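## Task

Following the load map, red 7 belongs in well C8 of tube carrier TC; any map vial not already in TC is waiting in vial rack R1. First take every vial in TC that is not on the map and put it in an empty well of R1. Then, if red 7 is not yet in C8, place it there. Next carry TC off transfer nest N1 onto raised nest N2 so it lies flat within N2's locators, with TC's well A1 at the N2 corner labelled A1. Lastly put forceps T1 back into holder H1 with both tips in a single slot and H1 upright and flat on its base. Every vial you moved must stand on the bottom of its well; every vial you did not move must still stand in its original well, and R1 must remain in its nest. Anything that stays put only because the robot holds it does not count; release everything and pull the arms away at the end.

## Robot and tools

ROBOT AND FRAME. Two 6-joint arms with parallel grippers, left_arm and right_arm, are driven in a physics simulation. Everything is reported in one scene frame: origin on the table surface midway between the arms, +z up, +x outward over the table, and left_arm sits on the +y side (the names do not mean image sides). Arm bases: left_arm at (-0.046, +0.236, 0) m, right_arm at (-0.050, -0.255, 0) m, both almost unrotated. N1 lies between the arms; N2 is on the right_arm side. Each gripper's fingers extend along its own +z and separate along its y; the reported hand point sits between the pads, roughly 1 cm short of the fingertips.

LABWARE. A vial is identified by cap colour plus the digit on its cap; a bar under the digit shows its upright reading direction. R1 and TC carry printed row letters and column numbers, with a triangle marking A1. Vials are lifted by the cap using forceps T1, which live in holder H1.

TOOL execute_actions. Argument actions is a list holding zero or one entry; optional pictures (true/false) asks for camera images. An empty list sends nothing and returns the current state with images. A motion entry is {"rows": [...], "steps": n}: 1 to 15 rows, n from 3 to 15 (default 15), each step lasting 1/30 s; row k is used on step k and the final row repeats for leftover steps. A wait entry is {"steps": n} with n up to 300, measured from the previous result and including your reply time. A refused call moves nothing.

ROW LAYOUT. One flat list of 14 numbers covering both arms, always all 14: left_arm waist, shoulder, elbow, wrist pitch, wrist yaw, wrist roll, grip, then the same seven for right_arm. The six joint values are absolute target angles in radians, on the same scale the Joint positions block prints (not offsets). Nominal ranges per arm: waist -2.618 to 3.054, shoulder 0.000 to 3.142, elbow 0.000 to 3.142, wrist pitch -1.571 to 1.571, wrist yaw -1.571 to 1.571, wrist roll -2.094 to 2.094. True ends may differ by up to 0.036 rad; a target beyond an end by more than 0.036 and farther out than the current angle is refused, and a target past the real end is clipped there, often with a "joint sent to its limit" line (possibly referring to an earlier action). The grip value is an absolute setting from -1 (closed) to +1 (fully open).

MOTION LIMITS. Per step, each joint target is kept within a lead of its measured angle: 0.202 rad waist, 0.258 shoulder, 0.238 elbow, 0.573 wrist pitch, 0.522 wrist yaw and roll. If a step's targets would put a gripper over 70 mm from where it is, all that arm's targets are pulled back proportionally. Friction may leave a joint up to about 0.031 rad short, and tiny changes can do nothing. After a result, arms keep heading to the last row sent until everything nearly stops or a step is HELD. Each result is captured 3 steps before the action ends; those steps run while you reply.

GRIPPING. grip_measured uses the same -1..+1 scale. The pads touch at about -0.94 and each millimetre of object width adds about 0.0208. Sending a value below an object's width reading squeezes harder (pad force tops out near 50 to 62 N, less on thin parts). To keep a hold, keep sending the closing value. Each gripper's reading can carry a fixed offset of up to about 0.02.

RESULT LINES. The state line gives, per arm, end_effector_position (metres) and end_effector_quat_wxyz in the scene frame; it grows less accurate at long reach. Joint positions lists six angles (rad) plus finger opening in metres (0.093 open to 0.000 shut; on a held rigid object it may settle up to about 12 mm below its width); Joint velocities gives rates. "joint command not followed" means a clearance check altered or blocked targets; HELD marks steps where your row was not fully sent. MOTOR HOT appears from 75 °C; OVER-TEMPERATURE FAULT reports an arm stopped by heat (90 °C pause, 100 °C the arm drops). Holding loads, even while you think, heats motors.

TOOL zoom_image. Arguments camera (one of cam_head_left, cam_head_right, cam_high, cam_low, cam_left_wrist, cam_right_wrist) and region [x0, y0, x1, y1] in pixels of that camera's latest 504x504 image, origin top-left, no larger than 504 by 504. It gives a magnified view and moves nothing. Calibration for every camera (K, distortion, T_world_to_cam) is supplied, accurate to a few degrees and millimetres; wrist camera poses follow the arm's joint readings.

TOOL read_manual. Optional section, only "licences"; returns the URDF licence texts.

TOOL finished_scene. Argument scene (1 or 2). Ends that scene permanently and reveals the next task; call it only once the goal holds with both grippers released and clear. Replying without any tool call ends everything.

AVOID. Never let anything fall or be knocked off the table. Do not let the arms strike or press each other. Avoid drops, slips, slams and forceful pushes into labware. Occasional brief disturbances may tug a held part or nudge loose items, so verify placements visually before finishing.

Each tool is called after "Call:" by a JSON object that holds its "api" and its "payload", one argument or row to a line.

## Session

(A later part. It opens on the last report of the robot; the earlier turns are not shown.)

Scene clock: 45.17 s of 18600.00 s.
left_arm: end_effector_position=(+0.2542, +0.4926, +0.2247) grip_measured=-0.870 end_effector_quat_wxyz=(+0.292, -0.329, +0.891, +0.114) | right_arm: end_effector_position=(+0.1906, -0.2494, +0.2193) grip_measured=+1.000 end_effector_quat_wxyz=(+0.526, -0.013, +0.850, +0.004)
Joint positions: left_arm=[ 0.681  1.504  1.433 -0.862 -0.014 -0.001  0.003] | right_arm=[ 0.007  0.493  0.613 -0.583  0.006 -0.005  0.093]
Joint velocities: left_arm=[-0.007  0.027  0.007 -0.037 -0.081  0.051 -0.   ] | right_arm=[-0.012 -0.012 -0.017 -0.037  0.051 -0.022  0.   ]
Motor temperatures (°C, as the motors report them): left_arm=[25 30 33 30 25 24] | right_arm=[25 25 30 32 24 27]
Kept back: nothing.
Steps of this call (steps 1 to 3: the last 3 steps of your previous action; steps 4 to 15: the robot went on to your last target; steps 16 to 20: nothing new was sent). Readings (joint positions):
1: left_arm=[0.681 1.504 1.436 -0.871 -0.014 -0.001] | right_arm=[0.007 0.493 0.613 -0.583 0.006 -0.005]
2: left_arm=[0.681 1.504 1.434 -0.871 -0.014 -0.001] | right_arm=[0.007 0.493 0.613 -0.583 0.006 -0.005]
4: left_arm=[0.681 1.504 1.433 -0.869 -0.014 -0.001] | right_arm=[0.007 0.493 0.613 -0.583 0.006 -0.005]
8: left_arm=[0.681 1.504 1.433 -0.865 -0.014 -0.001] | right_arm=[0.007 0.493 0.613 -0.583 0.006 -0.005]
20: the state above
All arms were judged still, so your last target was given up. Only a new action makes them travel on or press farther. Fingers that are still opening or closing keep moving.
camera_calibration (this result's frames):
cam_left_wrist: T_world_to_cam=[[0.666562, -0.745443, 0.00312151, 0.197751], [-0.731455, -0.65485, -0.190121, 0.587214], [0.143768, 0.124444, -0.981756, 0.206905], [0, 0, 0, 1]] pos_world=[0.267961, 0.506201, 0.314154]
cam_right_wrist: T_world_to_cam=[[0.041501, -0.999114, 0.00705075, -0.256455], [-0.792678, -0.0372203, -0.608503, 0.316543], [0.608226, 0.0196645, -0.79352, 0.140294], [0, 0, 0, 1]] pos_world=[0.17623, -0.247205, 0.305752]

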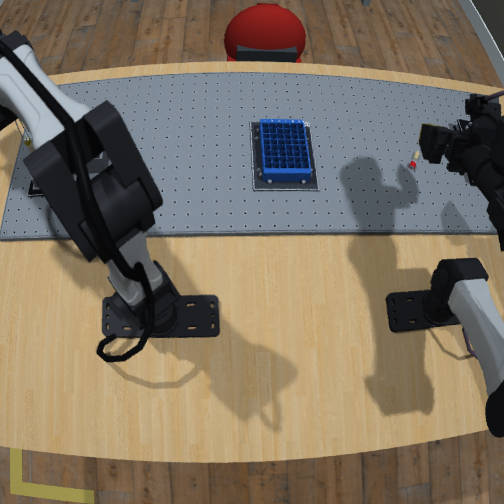

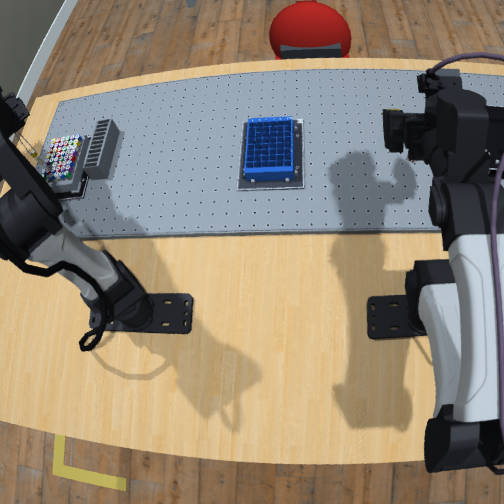

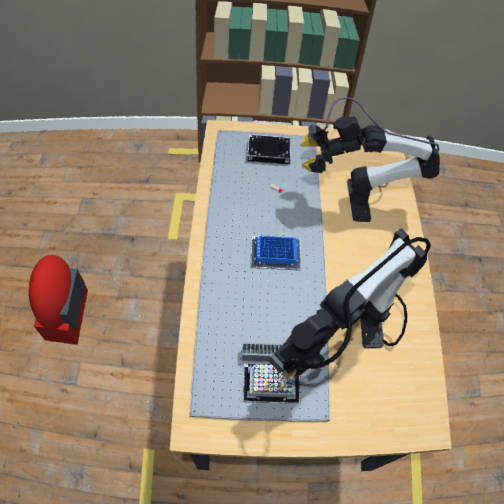

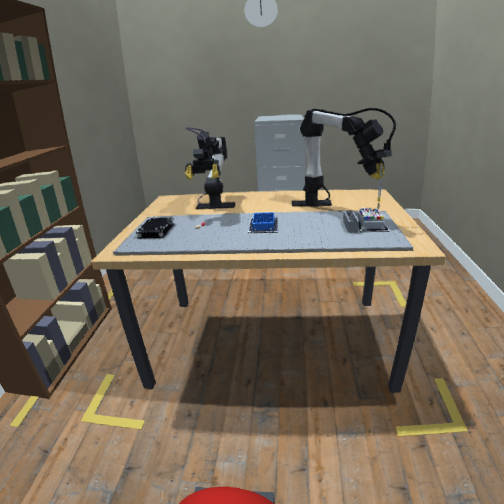

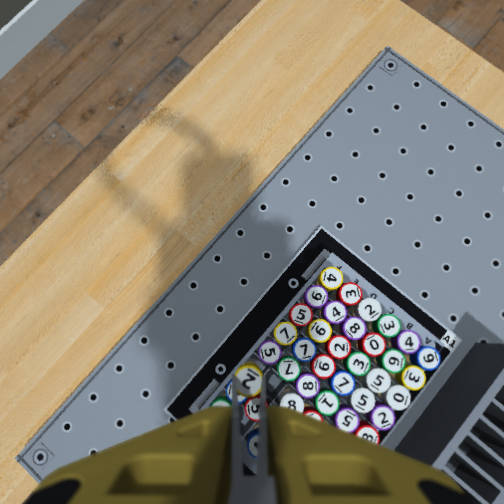

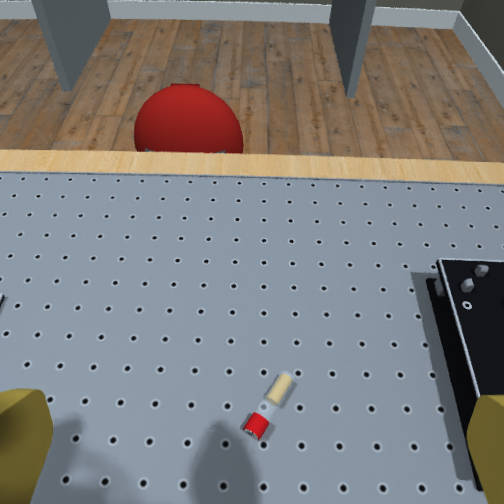

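Call:
{"api": "execute_actions", "payload": {
  "actions": [
    {"rows":[[0.687,1.49,1.433,-0.86,0.004,-0.005,-0.88,0,0.5,0.6,-0.6,0,0,1],[0.687,1.49,1.433,-0.86,0.004,-0.005,-0.88,0,0.5,0.6,-0.6,0,0,1],[0.687,1.49,1.405,-0.83,0.004,-0.005,-0.88,0,0.5,0.6,-0.6,0,0,1],[0.687,1.49,1.401,-0.826,0.004,-0.005,-0.88,0,0.5,0.6,-0.6,0,0,1],[0.687,1.49,1.397,-0.822,0.004,-0.005,-0.88,0,0.5,0.6,-0.6,0,0,1],[0.687,1.49,1.393,-0.818,0.004,-0.005,-0.88,0,0.5,0.6,-0.6,0,0,1],[0.687,1.49,1.393,-0.818,0.004,-0.005,-0.88,0,0.5,0.6,-0.6,0,0,1]],"steps":15}
  ]
}}

Call:
{"api": "execute_actions", "payload": {
  "actions": [
    {"steps":12}
  ],
  "pictures": true
}}

Call:
{"api": "zoom_image", "payload": {
  "camera": "cam_left_wrist",
  "region": [170,280,330,440]
}}

Call:
{"api": "zoom_image", "payload": {
  "camera": "cam_head_right",
  "region": [20,130,80,190]
}}

Scene clock: 45.93 s of 18600.00 s.
left_arm: end_effector_position=(+0.2539, +0.4906, +0.2158) grip_measured=-0.870 end_effector_quat_wxyz=(+0.288, -0.328, +0.893, +0.108) | right_arm: end_effector_position=(+0.1906, -0.2494, +0.2193) grip_measured=+1.000 end_effector_quat_wxyz=(+0.526, -0.013, +0.850, +0.004)
Joint positions: left_arm=[ 0.681  1.504  1.405 -0.847 -0.006 -0.001  0.003] | right_arm=[ 0.007  0.493  0.613 -0.583  0.006 -0.005  0.093]
Joint velocities: left_arm=[-0.022  0.012 -0.012 -0.022 -0.022  0.022  0.001] | right_arm=[-0.012  0.002  0.002 -0.007  0.007 -0.081  0.   ]
Motor temperatures (°C, as the motors report them): left_arm=[25 31 33 30 25 24] | right_arm=[25 25 30 32 24 27]
Steps of this call (steps 1 to 11: nothing new was sent; steps 12 to 23: the first 12 steps of this action). Readings (joint positions):
12: left_arm=[0.681 1.504 1.433 -0.862 -0.013 -0.001] | right_arm=[0.007 0.493 0.613 -0.583 0.006 -0.005]
13: left_arm=[0.681 1.504 1.433 -0.862 -0.012 -0.001] | right_arm=[0.007 0.493 0.613 -0.583 0.006 -0.005]
15: left_arm=[0.681 1.504 1.428 -0.856 -0.009 -0.001] | right_arm=[0.007 0.493 0.613 -0.583 0.006 -0.005]
19: left_arm=[0.681 1.504 1.408 -0.849 -0.007 -0.001] | right_arm=[0.007 0.493 0.613 -0.583 0.006 -0.005]
23: the state above

Scene clock: 46.33 s of 18600.00 s.
left_arm: end_effector_position=(+0.2548, +0.4911, +0.2165) grip_measured=-0.870 end_effector_quat_wxyz=(+0.290, -0.328, +0.892, +0.109) | right_arm: end_effector_position=(+0.1906, -0.2494, +0.2193) grip_measured=+1.000 end_effector_quat_wxyz=(+0.526, -0.013, +0.850, +0.004)
Joint positions: left_arm=[ 0.681  1.504  1.405 -0.842 -0.005 -0.001  0.003] | right_arm=[ 0.007  0.493  0.613 -0.583  0.006 -0.005  0.093]
Joint velocities: left_arm=[-0.002 -0.007 -0.002 -0.022 -0.007 -0.007 -0.001] | right_arm=[-0.012 -0.012  0.002  0.022 -0.022  0.022  0.   ]
Motor temperatures (°C, as the motors report them): left_arm=[25 31 33 30 25 24] | right_arm=[25 25 30 33 24 27]
Kept back: nothing.
Steps of this call (steps 1 to 3: the last 3 steps of your previous action; steps 4 to 12: the robot went on to your last target). Readings (joint positions):
1: left_arm=[0.681 1.504 1.405 -0.846 -0.006 -0.001] | right_arm=[0.007 0.493 0.613 -0.583 0.006 -0.005]
2: left_arm=[0.681 1.504 1.405 -0.845 -0.006 -0.001] | right_arm=[0.007 0.493 0.613 -0.583 0.006 -0.005]
4: left_arm=[0.681 1.504 1.405 -0.844 -0.006 -0.001] | right_arm=[0.007 0.493 0.613 -0.583 0.006 -0.005]
8: left_arm=[0.681 1.504 1.405 -0.843 -0.005 -0.001] | right_arm=[0.007 0.493 0.613 -0.583 0.006 -0.005]
12: the state above
camera_calibration (this result's frames):
cam_left_wrist: T_world_to_cam=[[0.662522, -0.748972, 0.0102847, 0.197462], [-0.735306, -0.652928, -0.181686, 0.583295], [0.142793, 0.112808, -0.983303, 0.205206], [0, 0, 0, 1]] pos_world=[0.268776, 0.505594, 0.305725]
cam_right_wrist: T_world_to_cam=[[0.041501, -0.999114, 0.00705075, -0.256455], [-0.792678, -0.0372203, -0.608503, 0.316543], [0.608226, 0.0196645, -0.79352, 0.140294], [0, 0, 0, 1]] pos_world=[0.17623, -0.247205, 0.305752]

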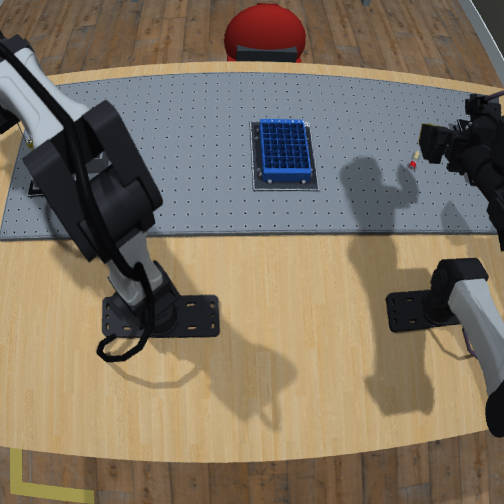

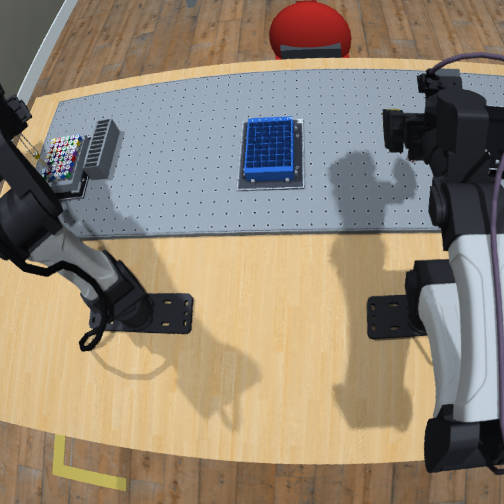

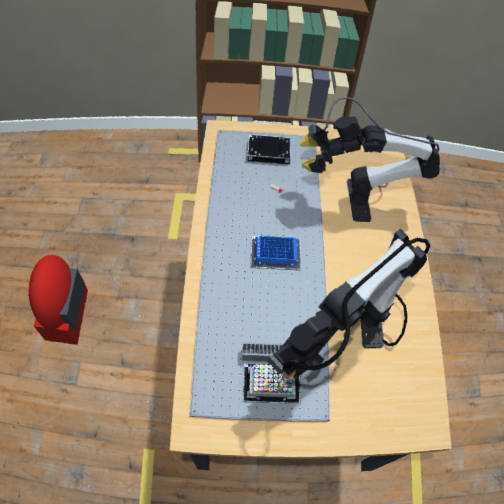

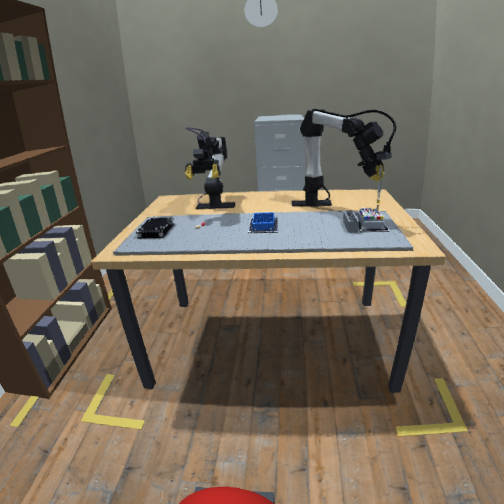

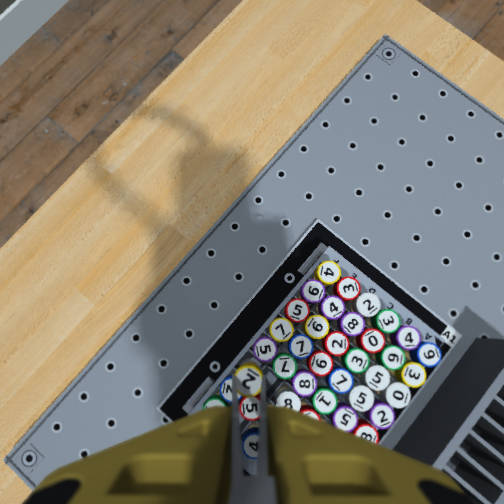

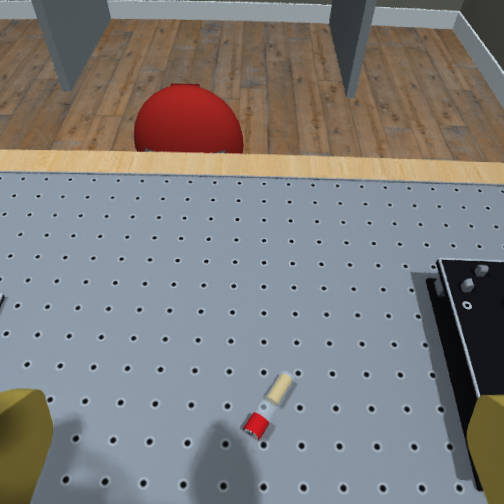

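Region (170, 280, 330, 440) of cam_left_wrist's 504x504 image, scaled by 3.150, with more detail than that image has.

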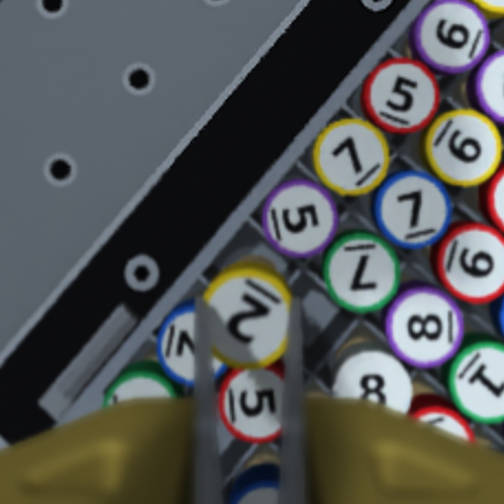

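Region (20, 130, 80, 190) of cam_head_right's 504x504 image, scaled by 8.400, with more detail than that image has.

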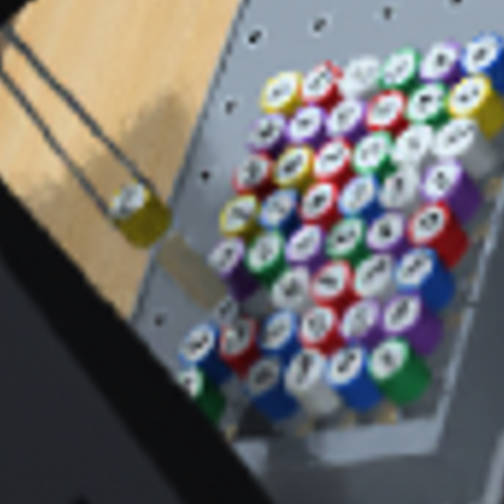

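Call:
{"api": "execute_actions", "payload": {
  "actions": [
    {"rows":[[0.687,1.49,1.383,-0.812,0.004,-0.005,-0.88,0,0.5,0.6,-0.6,0,0,1],[0.687,1.49,1.382,-0.806,0.004,-0.005,-0.88,0,0.5,0.6,-0.6,0,0,1],[0.687,1.49,1.379,-0.802,0.004,-0.005,-0.88,0,0.5,0.6,-0.6,0,0,1],[0.687,1.49,1.376,-0.798,0.004,-0.005,-0.88,0,0.5,0.6,-0.6,0,0,1],[0.687,1.49,1.373,-0.795,0.004,-0.005,-0.88,0,0.5,0.6,-0.6,0,0,1],[0.687,1.49,1.37,-0.792,0.004,-0.005,-0.88,0,0.5,0.6,-0.6,0,0,1],[0.687,1.49,1.367,-0.789,0.004,-0.005,-0.88,0,0.5,0.6,-0.6,0,0,1],[0.687,1.49,1.364,-0.786,0.004,-0.005,-0.88,0,0.5,0.6,-0.6,0,0,1],[0.687,1.49,1.361,-0.783,0.004,-0.005,-0.88,0,0.5,0.6,-0.6,0,0,1],[0.687,1.49,1.358,-0.78,0.004,-0.005,-0.88,0,0.5,0.6,-0.6,0,0,1],[0.687,1.49,1.355,-0.777,0.004,-0.005,-0.88,0,0.5,0.6,-0.6,0,0,1],[0.687,1.49,1.352,-0.774,0.004,-0.005,-0.88,0,0.5,0.6,-0.6,0,0,1],[0.687,1.49,1.349,-0.772,0.004,-0.005,-0.88,0,0.5,0.6,-0.6,0,0,1],[0.687,1.49,1.346,-0.772,0.004,-0.005,-0.88,0,0.5,0.6,-0.6,0,0,1],[0.687,1.49,1.345,-0.772,0.004,-0.005,-0.88,0,0.5,0.6,-0.6,0,0,1]],"steps":15}
  ]
}}

Call:
{"api": "execute_actions", "payload": {
  "actions": [
    {"steps":15}
  ],
  "pictures": true
}}

Call:
{"api": "zoom_image", "payload": {
  "camera": "cam_left_wrist",
  "region": [170,280,330,440]
}}

Scene clock: 47.03 s of 18600.00 s.
left_arm: end_effector_position=(+0.2552, +0.4915, +0.2076) grip_measured=-0.870 end_effector_quat_wxyz=(+0.289, -0.328, +0.893, +0.108) | right_arm: end_effector_position=(+0.1906, -0.2494, +0.2193) grip_measured=+1.000 end_effector_quat_wxyz=(+0.526, -0.013, +0.850, +0.004)
Joint positions: left_arm=[ 0.681  1.504  1.371 -0.811 -0.005 -0.001  0.003] | right_arm=[ 0.007  0.493  0.613 -0.583  0.006 -0.005  0.093]
Joint velocities: left_arm=[ 0.012 -0.017 -0.061  0.081 -0.022  0.022  0.001] | right_arm=[-0.007 -0.002  0.002 -0.051 -0.007 -0.066  0.   ]
Motor temperatures (°C, as the motors report them): left_arm=[25 31 33 30 25 24] | right_arm=[25 25 30 33 24 27]
Steps of this call (steps 1 to 9: the robot went on to your last target; steps 10 to 21: the first 12 steps of this action). Readings (joint positions):
10: left_arm=[0.681 1.504 1.405 -0.842 -0.005 -0.001] | right_arm=[0.007 0.493 0.613 -0.583 0.006 -0.005]
11: left_arm=[0.681 1.504 1.404 -0.839 -0.005 -0.001] | right_arm=[0.007 0.493 0.613 -0.583 0.006 -0.005]
13: left_arm=[0.681 1.504 1.398 -0.832 -0.005 -0.001] | right_arm=[0.007 0.493 0.613 -0.583 0.006 -0.005]
17: left_arm=[0.681 1.504 1.383 -0.822 -0.005 -0.001] | right_arm=[0.007 0.493 0.613 -0.583 0.006 -0.005]
21: the state above

Scene clock: 47.53 s of 18600.00 s.
left_arm: end_effector_position=(+0.2557, +0.4919, +0.2047) grip_measured=-0.870 end_effector_quat_wxyz=(+0.289, -0.328, +0.893, +0.108) | right_arm: end_effector_position=(+0.1906, -0.2494, +0.2193) grip_measured=+1.000 end_effector_quat_wxyz=(+0.526, -0.013, +0.850, +0.004)
Joint positions: left_arm=[ 0.681  1.504  1.359 -0.797 -0.005 -0.001  0.003] | right_arm=[ 0.007  0.493  0.613 -0.583  0.006 -0.005  0.093]
Joint velocities: left_arm=[ 0.017 -0.007 -0.007  0.007  0.007  0.022 -0.   ] | right_arm=[-0.002 -0.012 -0.002  0.051 -0.022 -0.051  0.   ]
Motor temperatures (°C, as the motors report them): left_arm=[25 31 33 30 25 24] | right_arm=[25 25 30 33 24 27]
Kept back: nothing.
Steps of this call (steps 1 to 3: the last 3 steps of your previous action; steps 4 to 15: the robot went on to your last target). Readings (joint positions):
1: left_arm=[0.681 1.504 1.369 -0.808 -0.005 -0.001] | right_arm=[0.007 0.493 0.613 -0.583 0.006 -0.005]
2: left_arm=[0.681 1.504 1.366 -0.806 -0.005 -0.001] | right_arm=[0.007 0.493 0.613 -0.583 0.006 -0.005]
4: left_arm=[0.681 1.504 1.361 -0.803 -0.005 -0.001] | right_arm=[0.007 0.493 0.613 -0.583 0.006 -0.005]
8: left_arm=[0.681 1.504 1.359 -0.800 -0.005 -0.001] | right_arm=[0.007 0.493 0.613 -0.583 0.006 -0.005]
15: the state above
camera_calibration (this result's frames):
cam_left_wrist: T_world_to_cam=[[0.662531, -0.748964, 0.0102588, 0.197556], [-0.735464, -0.653062, -0.18056, 0.582161], [0.141933, 0.112082, -0.98351, 0.193992], [0, 0, 0, 1]] pos_world=[0.269738, 0.506407, 0.293882]
cam_right_wrist: T_world_to_cam=[[0.041501, -0.999114, 0.00705075, -0.256455], [-0.792678, -0.0372203, -0.608503, 0.316543], [0.608226, 0.0196645, -0.79352, 0.140294], [0, 0, 0, 1]] pos_world=[0.17623, -0.247205, 0.305752]

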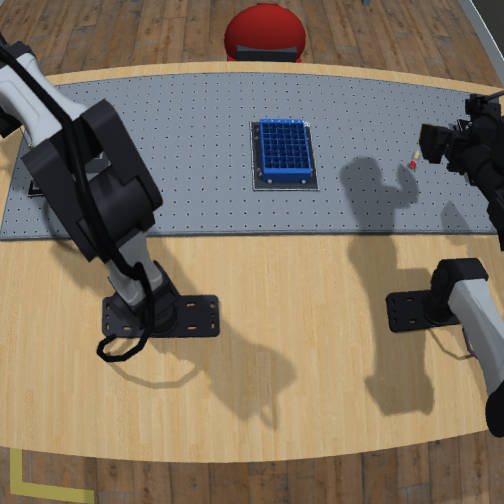

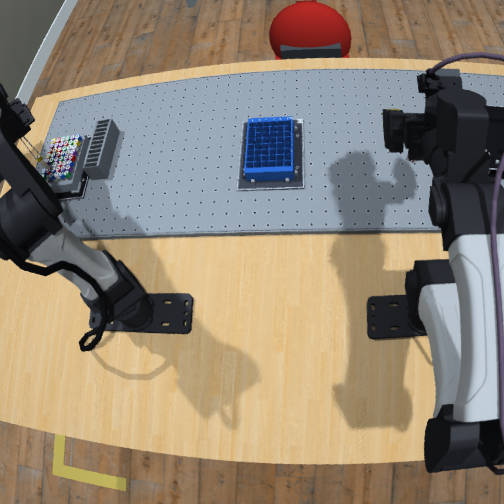

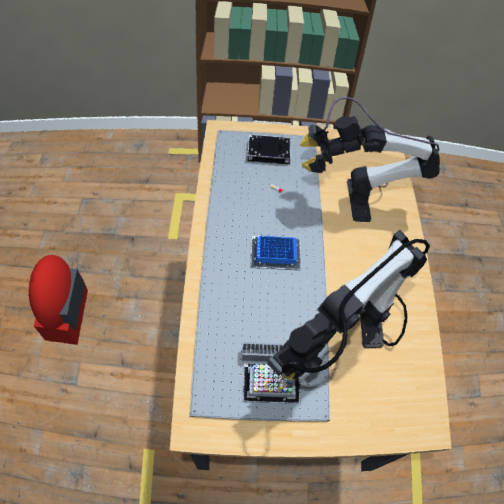

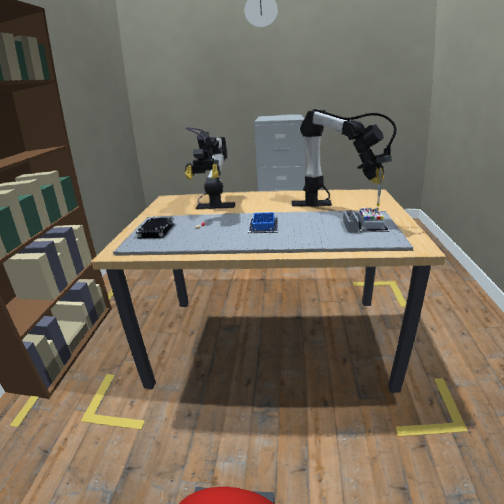

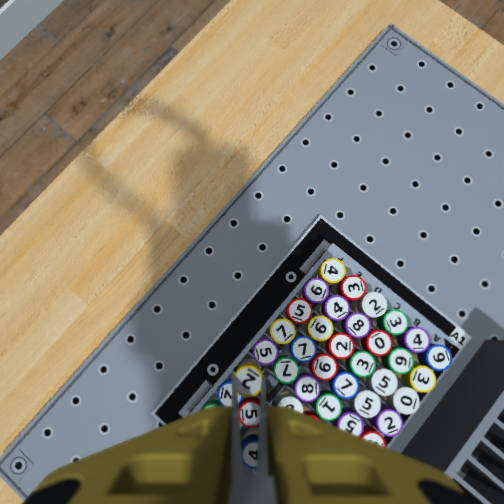

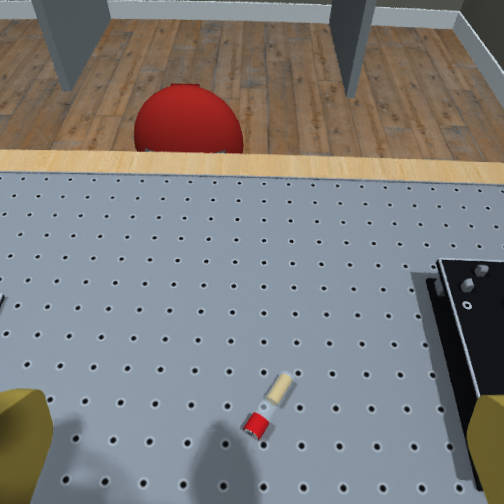

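Region (170, 280, 330, 440) of cam_left_wrist's 504x504 image, scaled by 3.150, with more detail than that image has.

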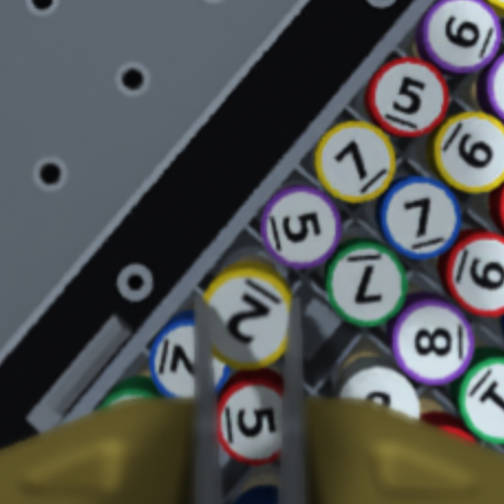

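Call:
{"api": "execute_actions", "payload": {
  "actions": [
    {"rows":[[0.687,1.49,1.337,-0.77,0.004,-0.005,-0.88,0,0.5,0.6,-0.6,0,0,1],[0.687,1.49,1.336,-0.765,0.004,-0.005,-0.88,0,0.5,0.6,-0.6,0,0,1],[0.687,1.49,1.333,-0.76,0.004,-0.005,-0.88,0,0.5,0.6,-0.6,0,0,1],[0.687,1.49,1.33,-0.755,0.004,-0.005,-0.88,0,0.5,0.6,-0.6,0,0,1],[0.687,1.49,1.327,-0.751,0.004,-0.005,-0.88,0,0.5,0.6,-0.6,0,0,1],[0.687,1.49,1.324,-0.748,0.004,-0.005,-0.88,0,0.5,0.6,-0.6,0,0,1],[0.687,1.49,1.321,-0.745,0.004,-0.005,-0.88,0,0.5,0.6,-0.6,0,0,1],[0.687,1.49,1.318,-0.742,0.004,-0.005,-0.88,0,0.5,0.6,-0.6,0,0,1],[0.687,1.49,1.315,-0.739,0.004,-0.005,-0.88,0,0.5,0.6,-0.6,0,0,1],[0.687,1.49,1.312,-0.736,0.004,-0.005,-0.88,0,0.5,0.6,-0.6,0,0,1],[0.687,1.49,1.309,-0.733,0.004,-0.005,-0.88,0,0.5,0.6,-0.6,0,0,1],[0.687,1.49,1.306,-0.73,0.004,-0.005,-0.88,0,0.5,0.6,-0.6,0,0,1],[0.687,1.49,1.303,-0.729,0.004,-0.005,-0.88,0,0.5,0.6,-0.6,0,0,1],[0.687,1.49,1.3,-0.729,0.004,-0.005,-0.88,0,0.5,0.6,-0.6,0,0,1],[0.687,1.49,1.299,-0.729,0.004,-0.005,-0.88,0,0.5,0.6,-0.6,0,0,1]],"steps":15}
  ]
}}

Call:
{"api": "execute_actions", "payload": {
  "actions": [
    {"steps":15}
  ],
  "pictures": true
}}

Call:
{"api": "zoom_image", "payload": {
  "camera": "cam_left_wrist",
  "region": [170,280,330,440]
}}

Scene clock: 48.23 s of 18600.00 s.
left_arm: end_effector_position=(+0.2570, +0.4930, +0.1979) grip_measured=-0.870 end_effector_quat_wxyz=(+0.292, -0.328, +0.892, +0.109) | right_arm: end_effector_position=(+0.1906, -0.2494, +0.2193) grip_measured=+1.000 end_effector_quat_wxyz=(+0.526, -0.013, +0.850, +0.004)
Joint positions: left_arm=[ 0.681  1.504  1.329 -0.761 -0.005 -0.001  0.003] | right_arm=[ 0.007  0.493  0.613 -0.583  0.006 -0.005  0.093]
Joint velocities: left_arm=[-0.007 -0.002 -0.085  0.154 -0.022 -0.022  0.   ] | right_arm=[-0.017 -0.007 -0.002 -0.051 -0.022  0.022  0.   ]
Motor temperatures (°C, as the motors report them): left_arm=[25 31 33 30 25 24] | right_arm=[25 25 30 33 24 27]
Steps of this call (steps 1 to 9: the robot went on to your last target; steps 10 to 21: the first 12 steps of this action). Readings (joint positions):
10: left_arm=[0.681 1.504 1.359 -0.796 -0.005 -0.001] | right_arm=[0.007 0.493 0.613 -0.583 0.006 -0.005]
11: left_arm=[0.681 1.504 1.358 -0.795 -0.005 -0.001] | right_arm=[0.007 0.493 0.613 -0.583 0.006 -0.005]
13: left_arm=[0.681 1.504 1.353 -0.789 -0.005 -0.001] | right_arm=[0.007 0.493 0.613 -0.583 0.006 -0.005]
17: left_arm=[0.681 1.504 1.337 -0.778 -0.005 -0.001] | right_arm=[0.007 0.493 0.613 -0.583 0.006 -0.005]
21: the state above

Scene clock: 48.73 s of 18600.00 s.
left_arm: end_effector_position=(+0.2588, +0.4945, +0.1973) grip_measured=-0.870 end_effector_quat_wxyz=(+0.297, -0.327, +0.890, +0.111) | right_arm: end_effector_position=(+0.1906, -0.2494, +0.2193) grip_measured=+1.000 end_effector_quat_wxyz=(+0.526, -0.013, +0.850, +0.004)
Joint positions: left_arm=[ 0.681  1.504  1.319 -0.74  -0.005 -0.001  0.003] | right_arm=[ 0.007  0.493  0.613 -0.583  0.006 -0.005  0.093]
Joint velocities: left_arm=[-0.017 -0.022  0.012  0.022 -0.081  0.007 -0.001] | right_arm=[ 0.002 -0.007  0.002 -0.022 -0.007 -0.007  0.   ]
Motor temperatures (°C, as the motors report them): left_arm=[25 31 33 30 25 24] | right_arm=[25 25 30 33 24 27]
Kept back: nothing.
Steps of this call (steps 1 to 3: the last 3 steps of your previous action; steps 4 to 15: the robot went on to your last target). Readings (joint positions):
1: left_arm=[0.681 1.504 1.326 -0.757 -0.005 -0.001] | right_arm=[0.007 0.493 0.613 -0.583 0.006 -0.005]
2: left_arm=[0.681 1.504 1.324 -0.752 -0.005 -0.001] | right_arm=[0.007 0.493 0.613 -0.583 0.006 -0.005]
4: left_arm=[0.681 1.504 1.321 -0.745 -0.005 -0.001] | right_arm=[0.007 0.493 0.613 -0.583 0.006 -0.005]
8: left_arm=[0.681 1.504 1.320 -0.741 -0.005 -0.001] | right_arm=[0.007 0.493 0.613 -0.583 0.006 -0.005]
15: the state above
camera_calibration (this result's frames):
cam_left_wrist: T_world_to_cam=[[0.662394, -0.74908, 0.0106451, 0.197557], [-0.732986, -0.650968, -0.197412, 0.586491], [0.154807, 0.122962, -0.980263, 0.176616], [0, 0, 0, 1]] pos_world=[0.271688, 0.508056, 0.286807]
cam_right_wrist: T_world_to_cam=[[0.041501, -0.999114, 0.00705075, -0.256455], [-0.792678, -0.0372203, -0.608503, 0.316543], [0.608226, 0.0196645, -0.79352, 0.140294], [0, 0, 0, 1]] pos_world=[0.17623, -0.247205, 0.305752]

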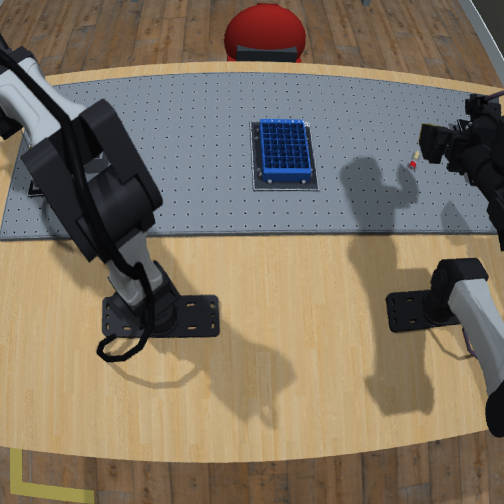

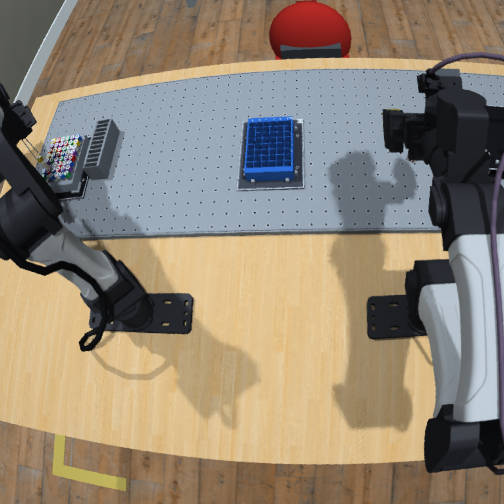

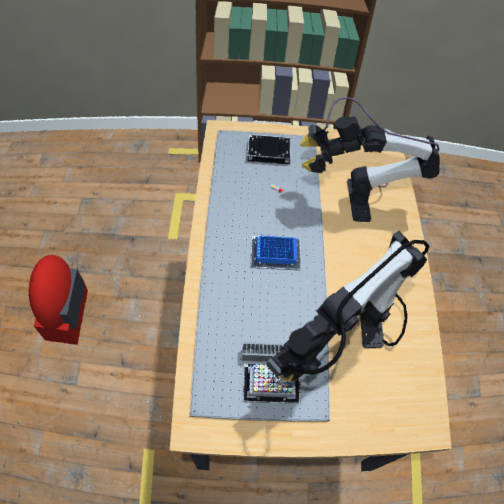

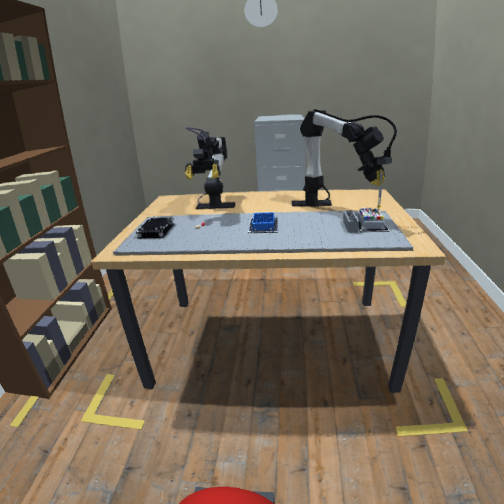

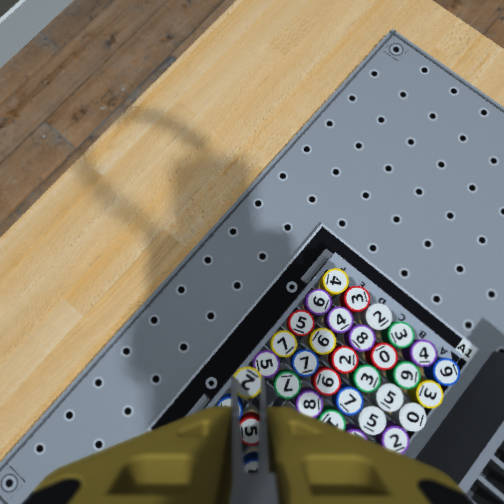

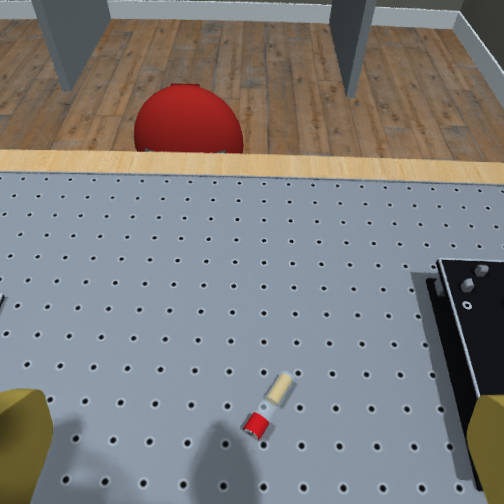

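Region (170, 280, 330, 440) of cam_left_wrist's 504x504 image, scaled by 3.150, with more detail than that image has.

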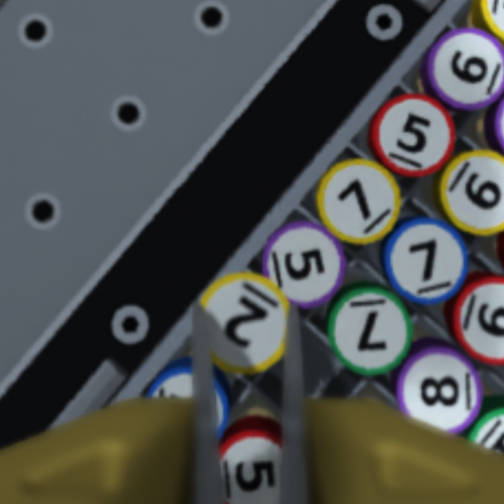

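Call:
{"api": "execute_actions", "payload": {
  "actions": [
    {"rows":[[0.687,1.49,1.355,-0.785,0.004,-0.005,-0.88,0,0.5,0.6,-0.6,0,0,1]],"steps":15}
  ],
  "pictures": true
}}

Call:
{"api": "zoom_image", "payload": {
  "camera": "cam_low",
  "region": [320,160,420,260]
}}

Call:
{"api": "zoom_image", "payload": {
  "camera": "cam_left_wrist",
  "region": [150,260,350,460]
}}

Scene clock: 49.83 s of 18600.00 s.
left_arm: end_effector_position=(+0.2566, +0.4926, +0.1985) grip_measured=-0.870 end_effector_quat_wxyz=(+0.291, -0.328, +0.892, +0.109) | right_arm: end_effector_position=(+0.1906, -0.2494, +0.2193) grip_measured=+1.000 end_effector_quat_wxyz=(+0.526, -0.013, +0.850, +0.004)
Joint positions: left_arm=[ 0.681  1.504  1.332 -0.767 -0.005 -0.001  0.003] | right_arm=[ 0.007  0.493  0.613 -0.583  0.006 -0.005  0.093]
Joint velocities: left_arm=[ 0.027  0.002  0.022 -0.022  0.037 -0.051 -0.   ] | right_arm=[ 0.007 -0.012  0.007  0.037  0.066 -0.007  0.   ]
Motor temperatures (°C, as the motors report them): left_arm=[25 31 33 30 25 24] | right_arm=[25 25 30 33 24 27]
Steps of this call (steps 1 to 15: the robot went on to your last target; steps 16 to 21: nothing new was sent; steps 22 to 33: the first 12 steps of this action). Readings (joint positions):
22: left_arm=[0.681 1.504 1.322 -0.744 -0.005 -0.001] | right_arm=[0.007 0.493 0.613 -0.583 0.006 -0.005]
23: left_arm=[0.681 1.504 1.325 -0.750 -0.005 -0.001] | right_arm=[0.007 0.493 0.613 -0.583 0.006 -0.005]
25: left_arm=[0.681 1.504 1.331 -0.760 -0.005 -0.001] | right_arm=[0.007 0.493 0.613 -0.583 0.006 -0.005]
29: left_arm=[0.681 1.504 1.332 -0.767 -0.005 -0.001] | right_arm=[0.007 0.493 0.613 -0.583 0.006 -0.005]
33: the state above
camera_calibration (this result's frames):
cam_left_wrist: T_world_to_cam=[[0.662504, -0.748987, 0.0103363, 0.197595], [-0.734986, -0.652658, -0.183935, 0.582597], [0.144511, 0.114261, -0.982884, 0.185888], [0, 0, 0, 1]] pos_world=[0.27043, 0.506993, 0.287824]
cam_right_wrist: T_world_to_cam=[[0.041501, -0.999114, 0.00705075, -0.256455], [-0.792678, -0.0372203, -0.608503, 0.316543], [0.608226, 0.0196645, -0.79352, 0.140294], [0, 0, 0, 1]] pos_world=[0.17623, -0.247205, 0.305752]

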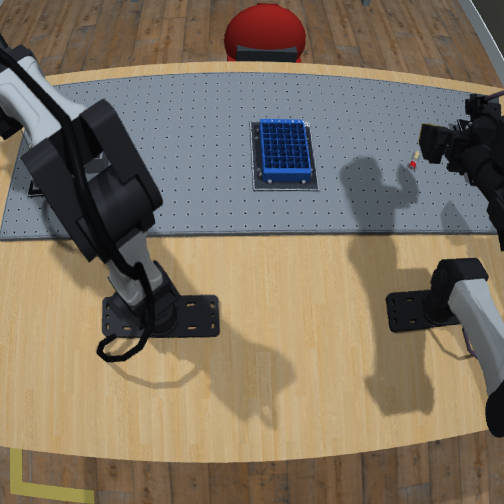

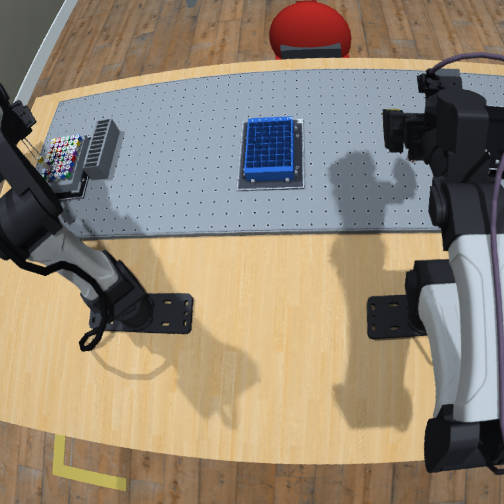

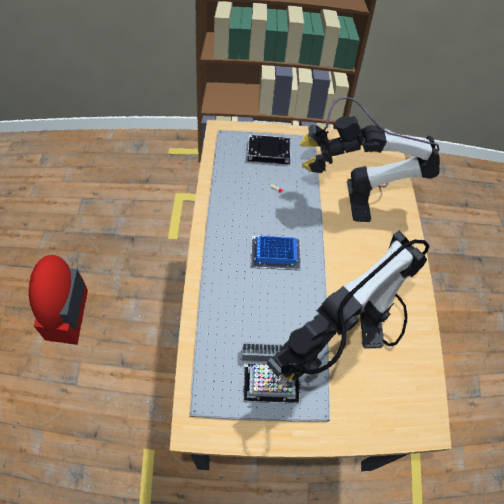

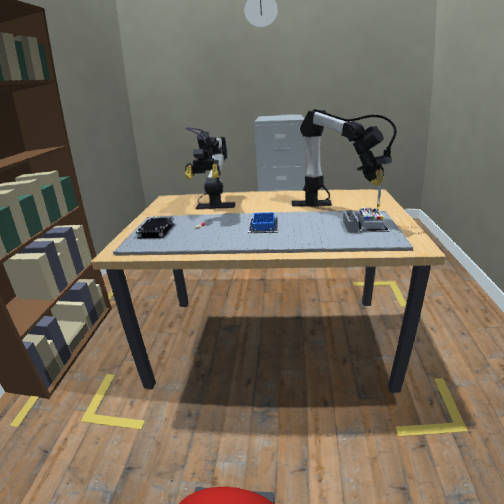

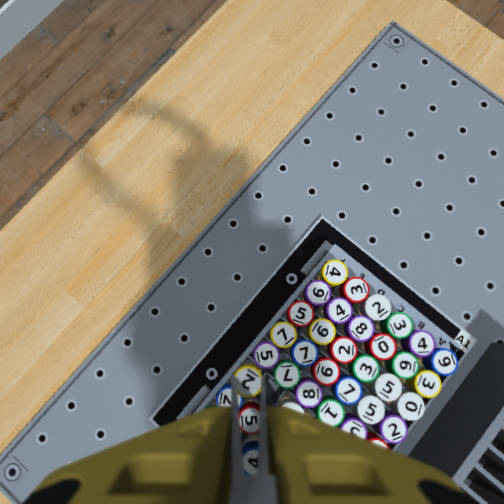

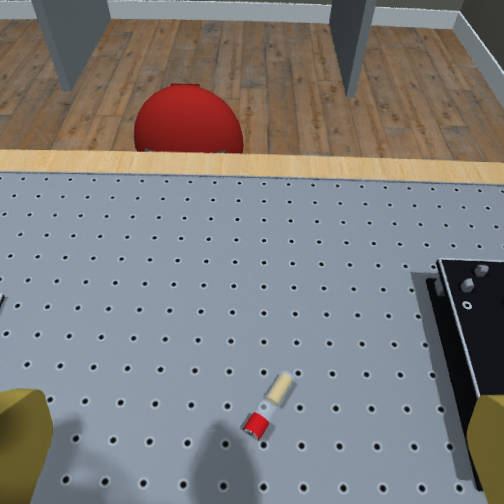

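Region (320, 160, 420, 260) of cam_low's 504x504 image, scaled by 5.040, with more detail than that image has.

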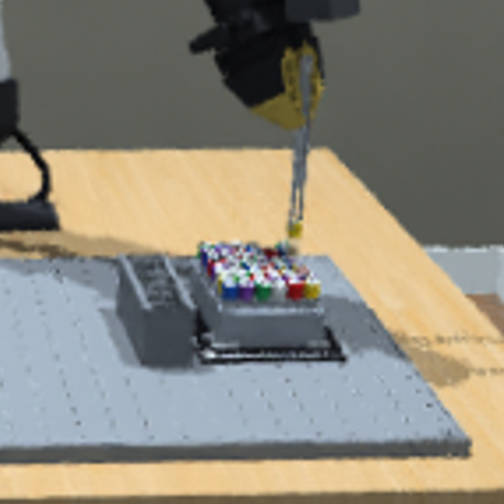

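Region (150, 260, 350, 460) of cam_left_wrist's 504x504 image, scaled by 2.520, with more detail than that image has.

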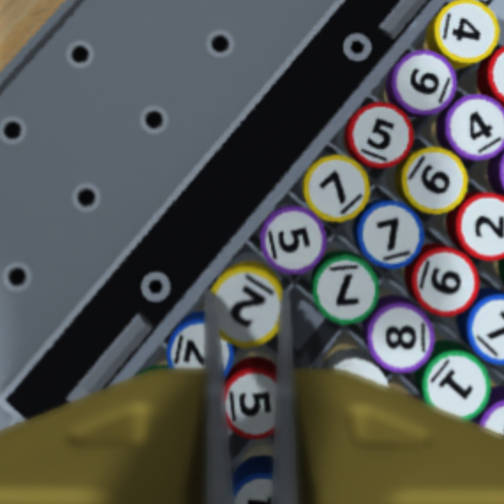

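Call:
{"api": "zoom_image", "payload": {
  "camera": "cam_head_right",
  "region": [20,120,90,190]
}}

Call:
{"api": "zoom_image", "payload": {
  "camera": "cam_high",
  "region": [250,350,310,410]
}}

Region (20, 120, 90, 190) of cam_head_right's 504x504 image, scaled by 7.200, with more detail than that image has.

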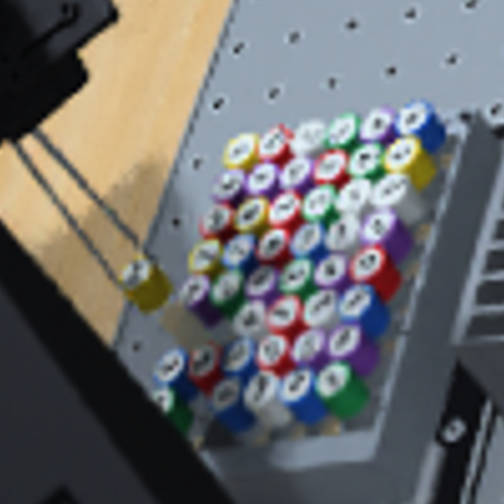

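Region (250, 350, 310, 410) of cam_high's 504x504 image, scaled by 8.400, with more detail than that image has.

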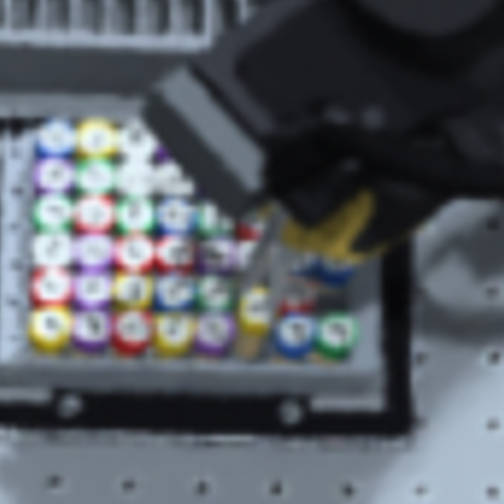

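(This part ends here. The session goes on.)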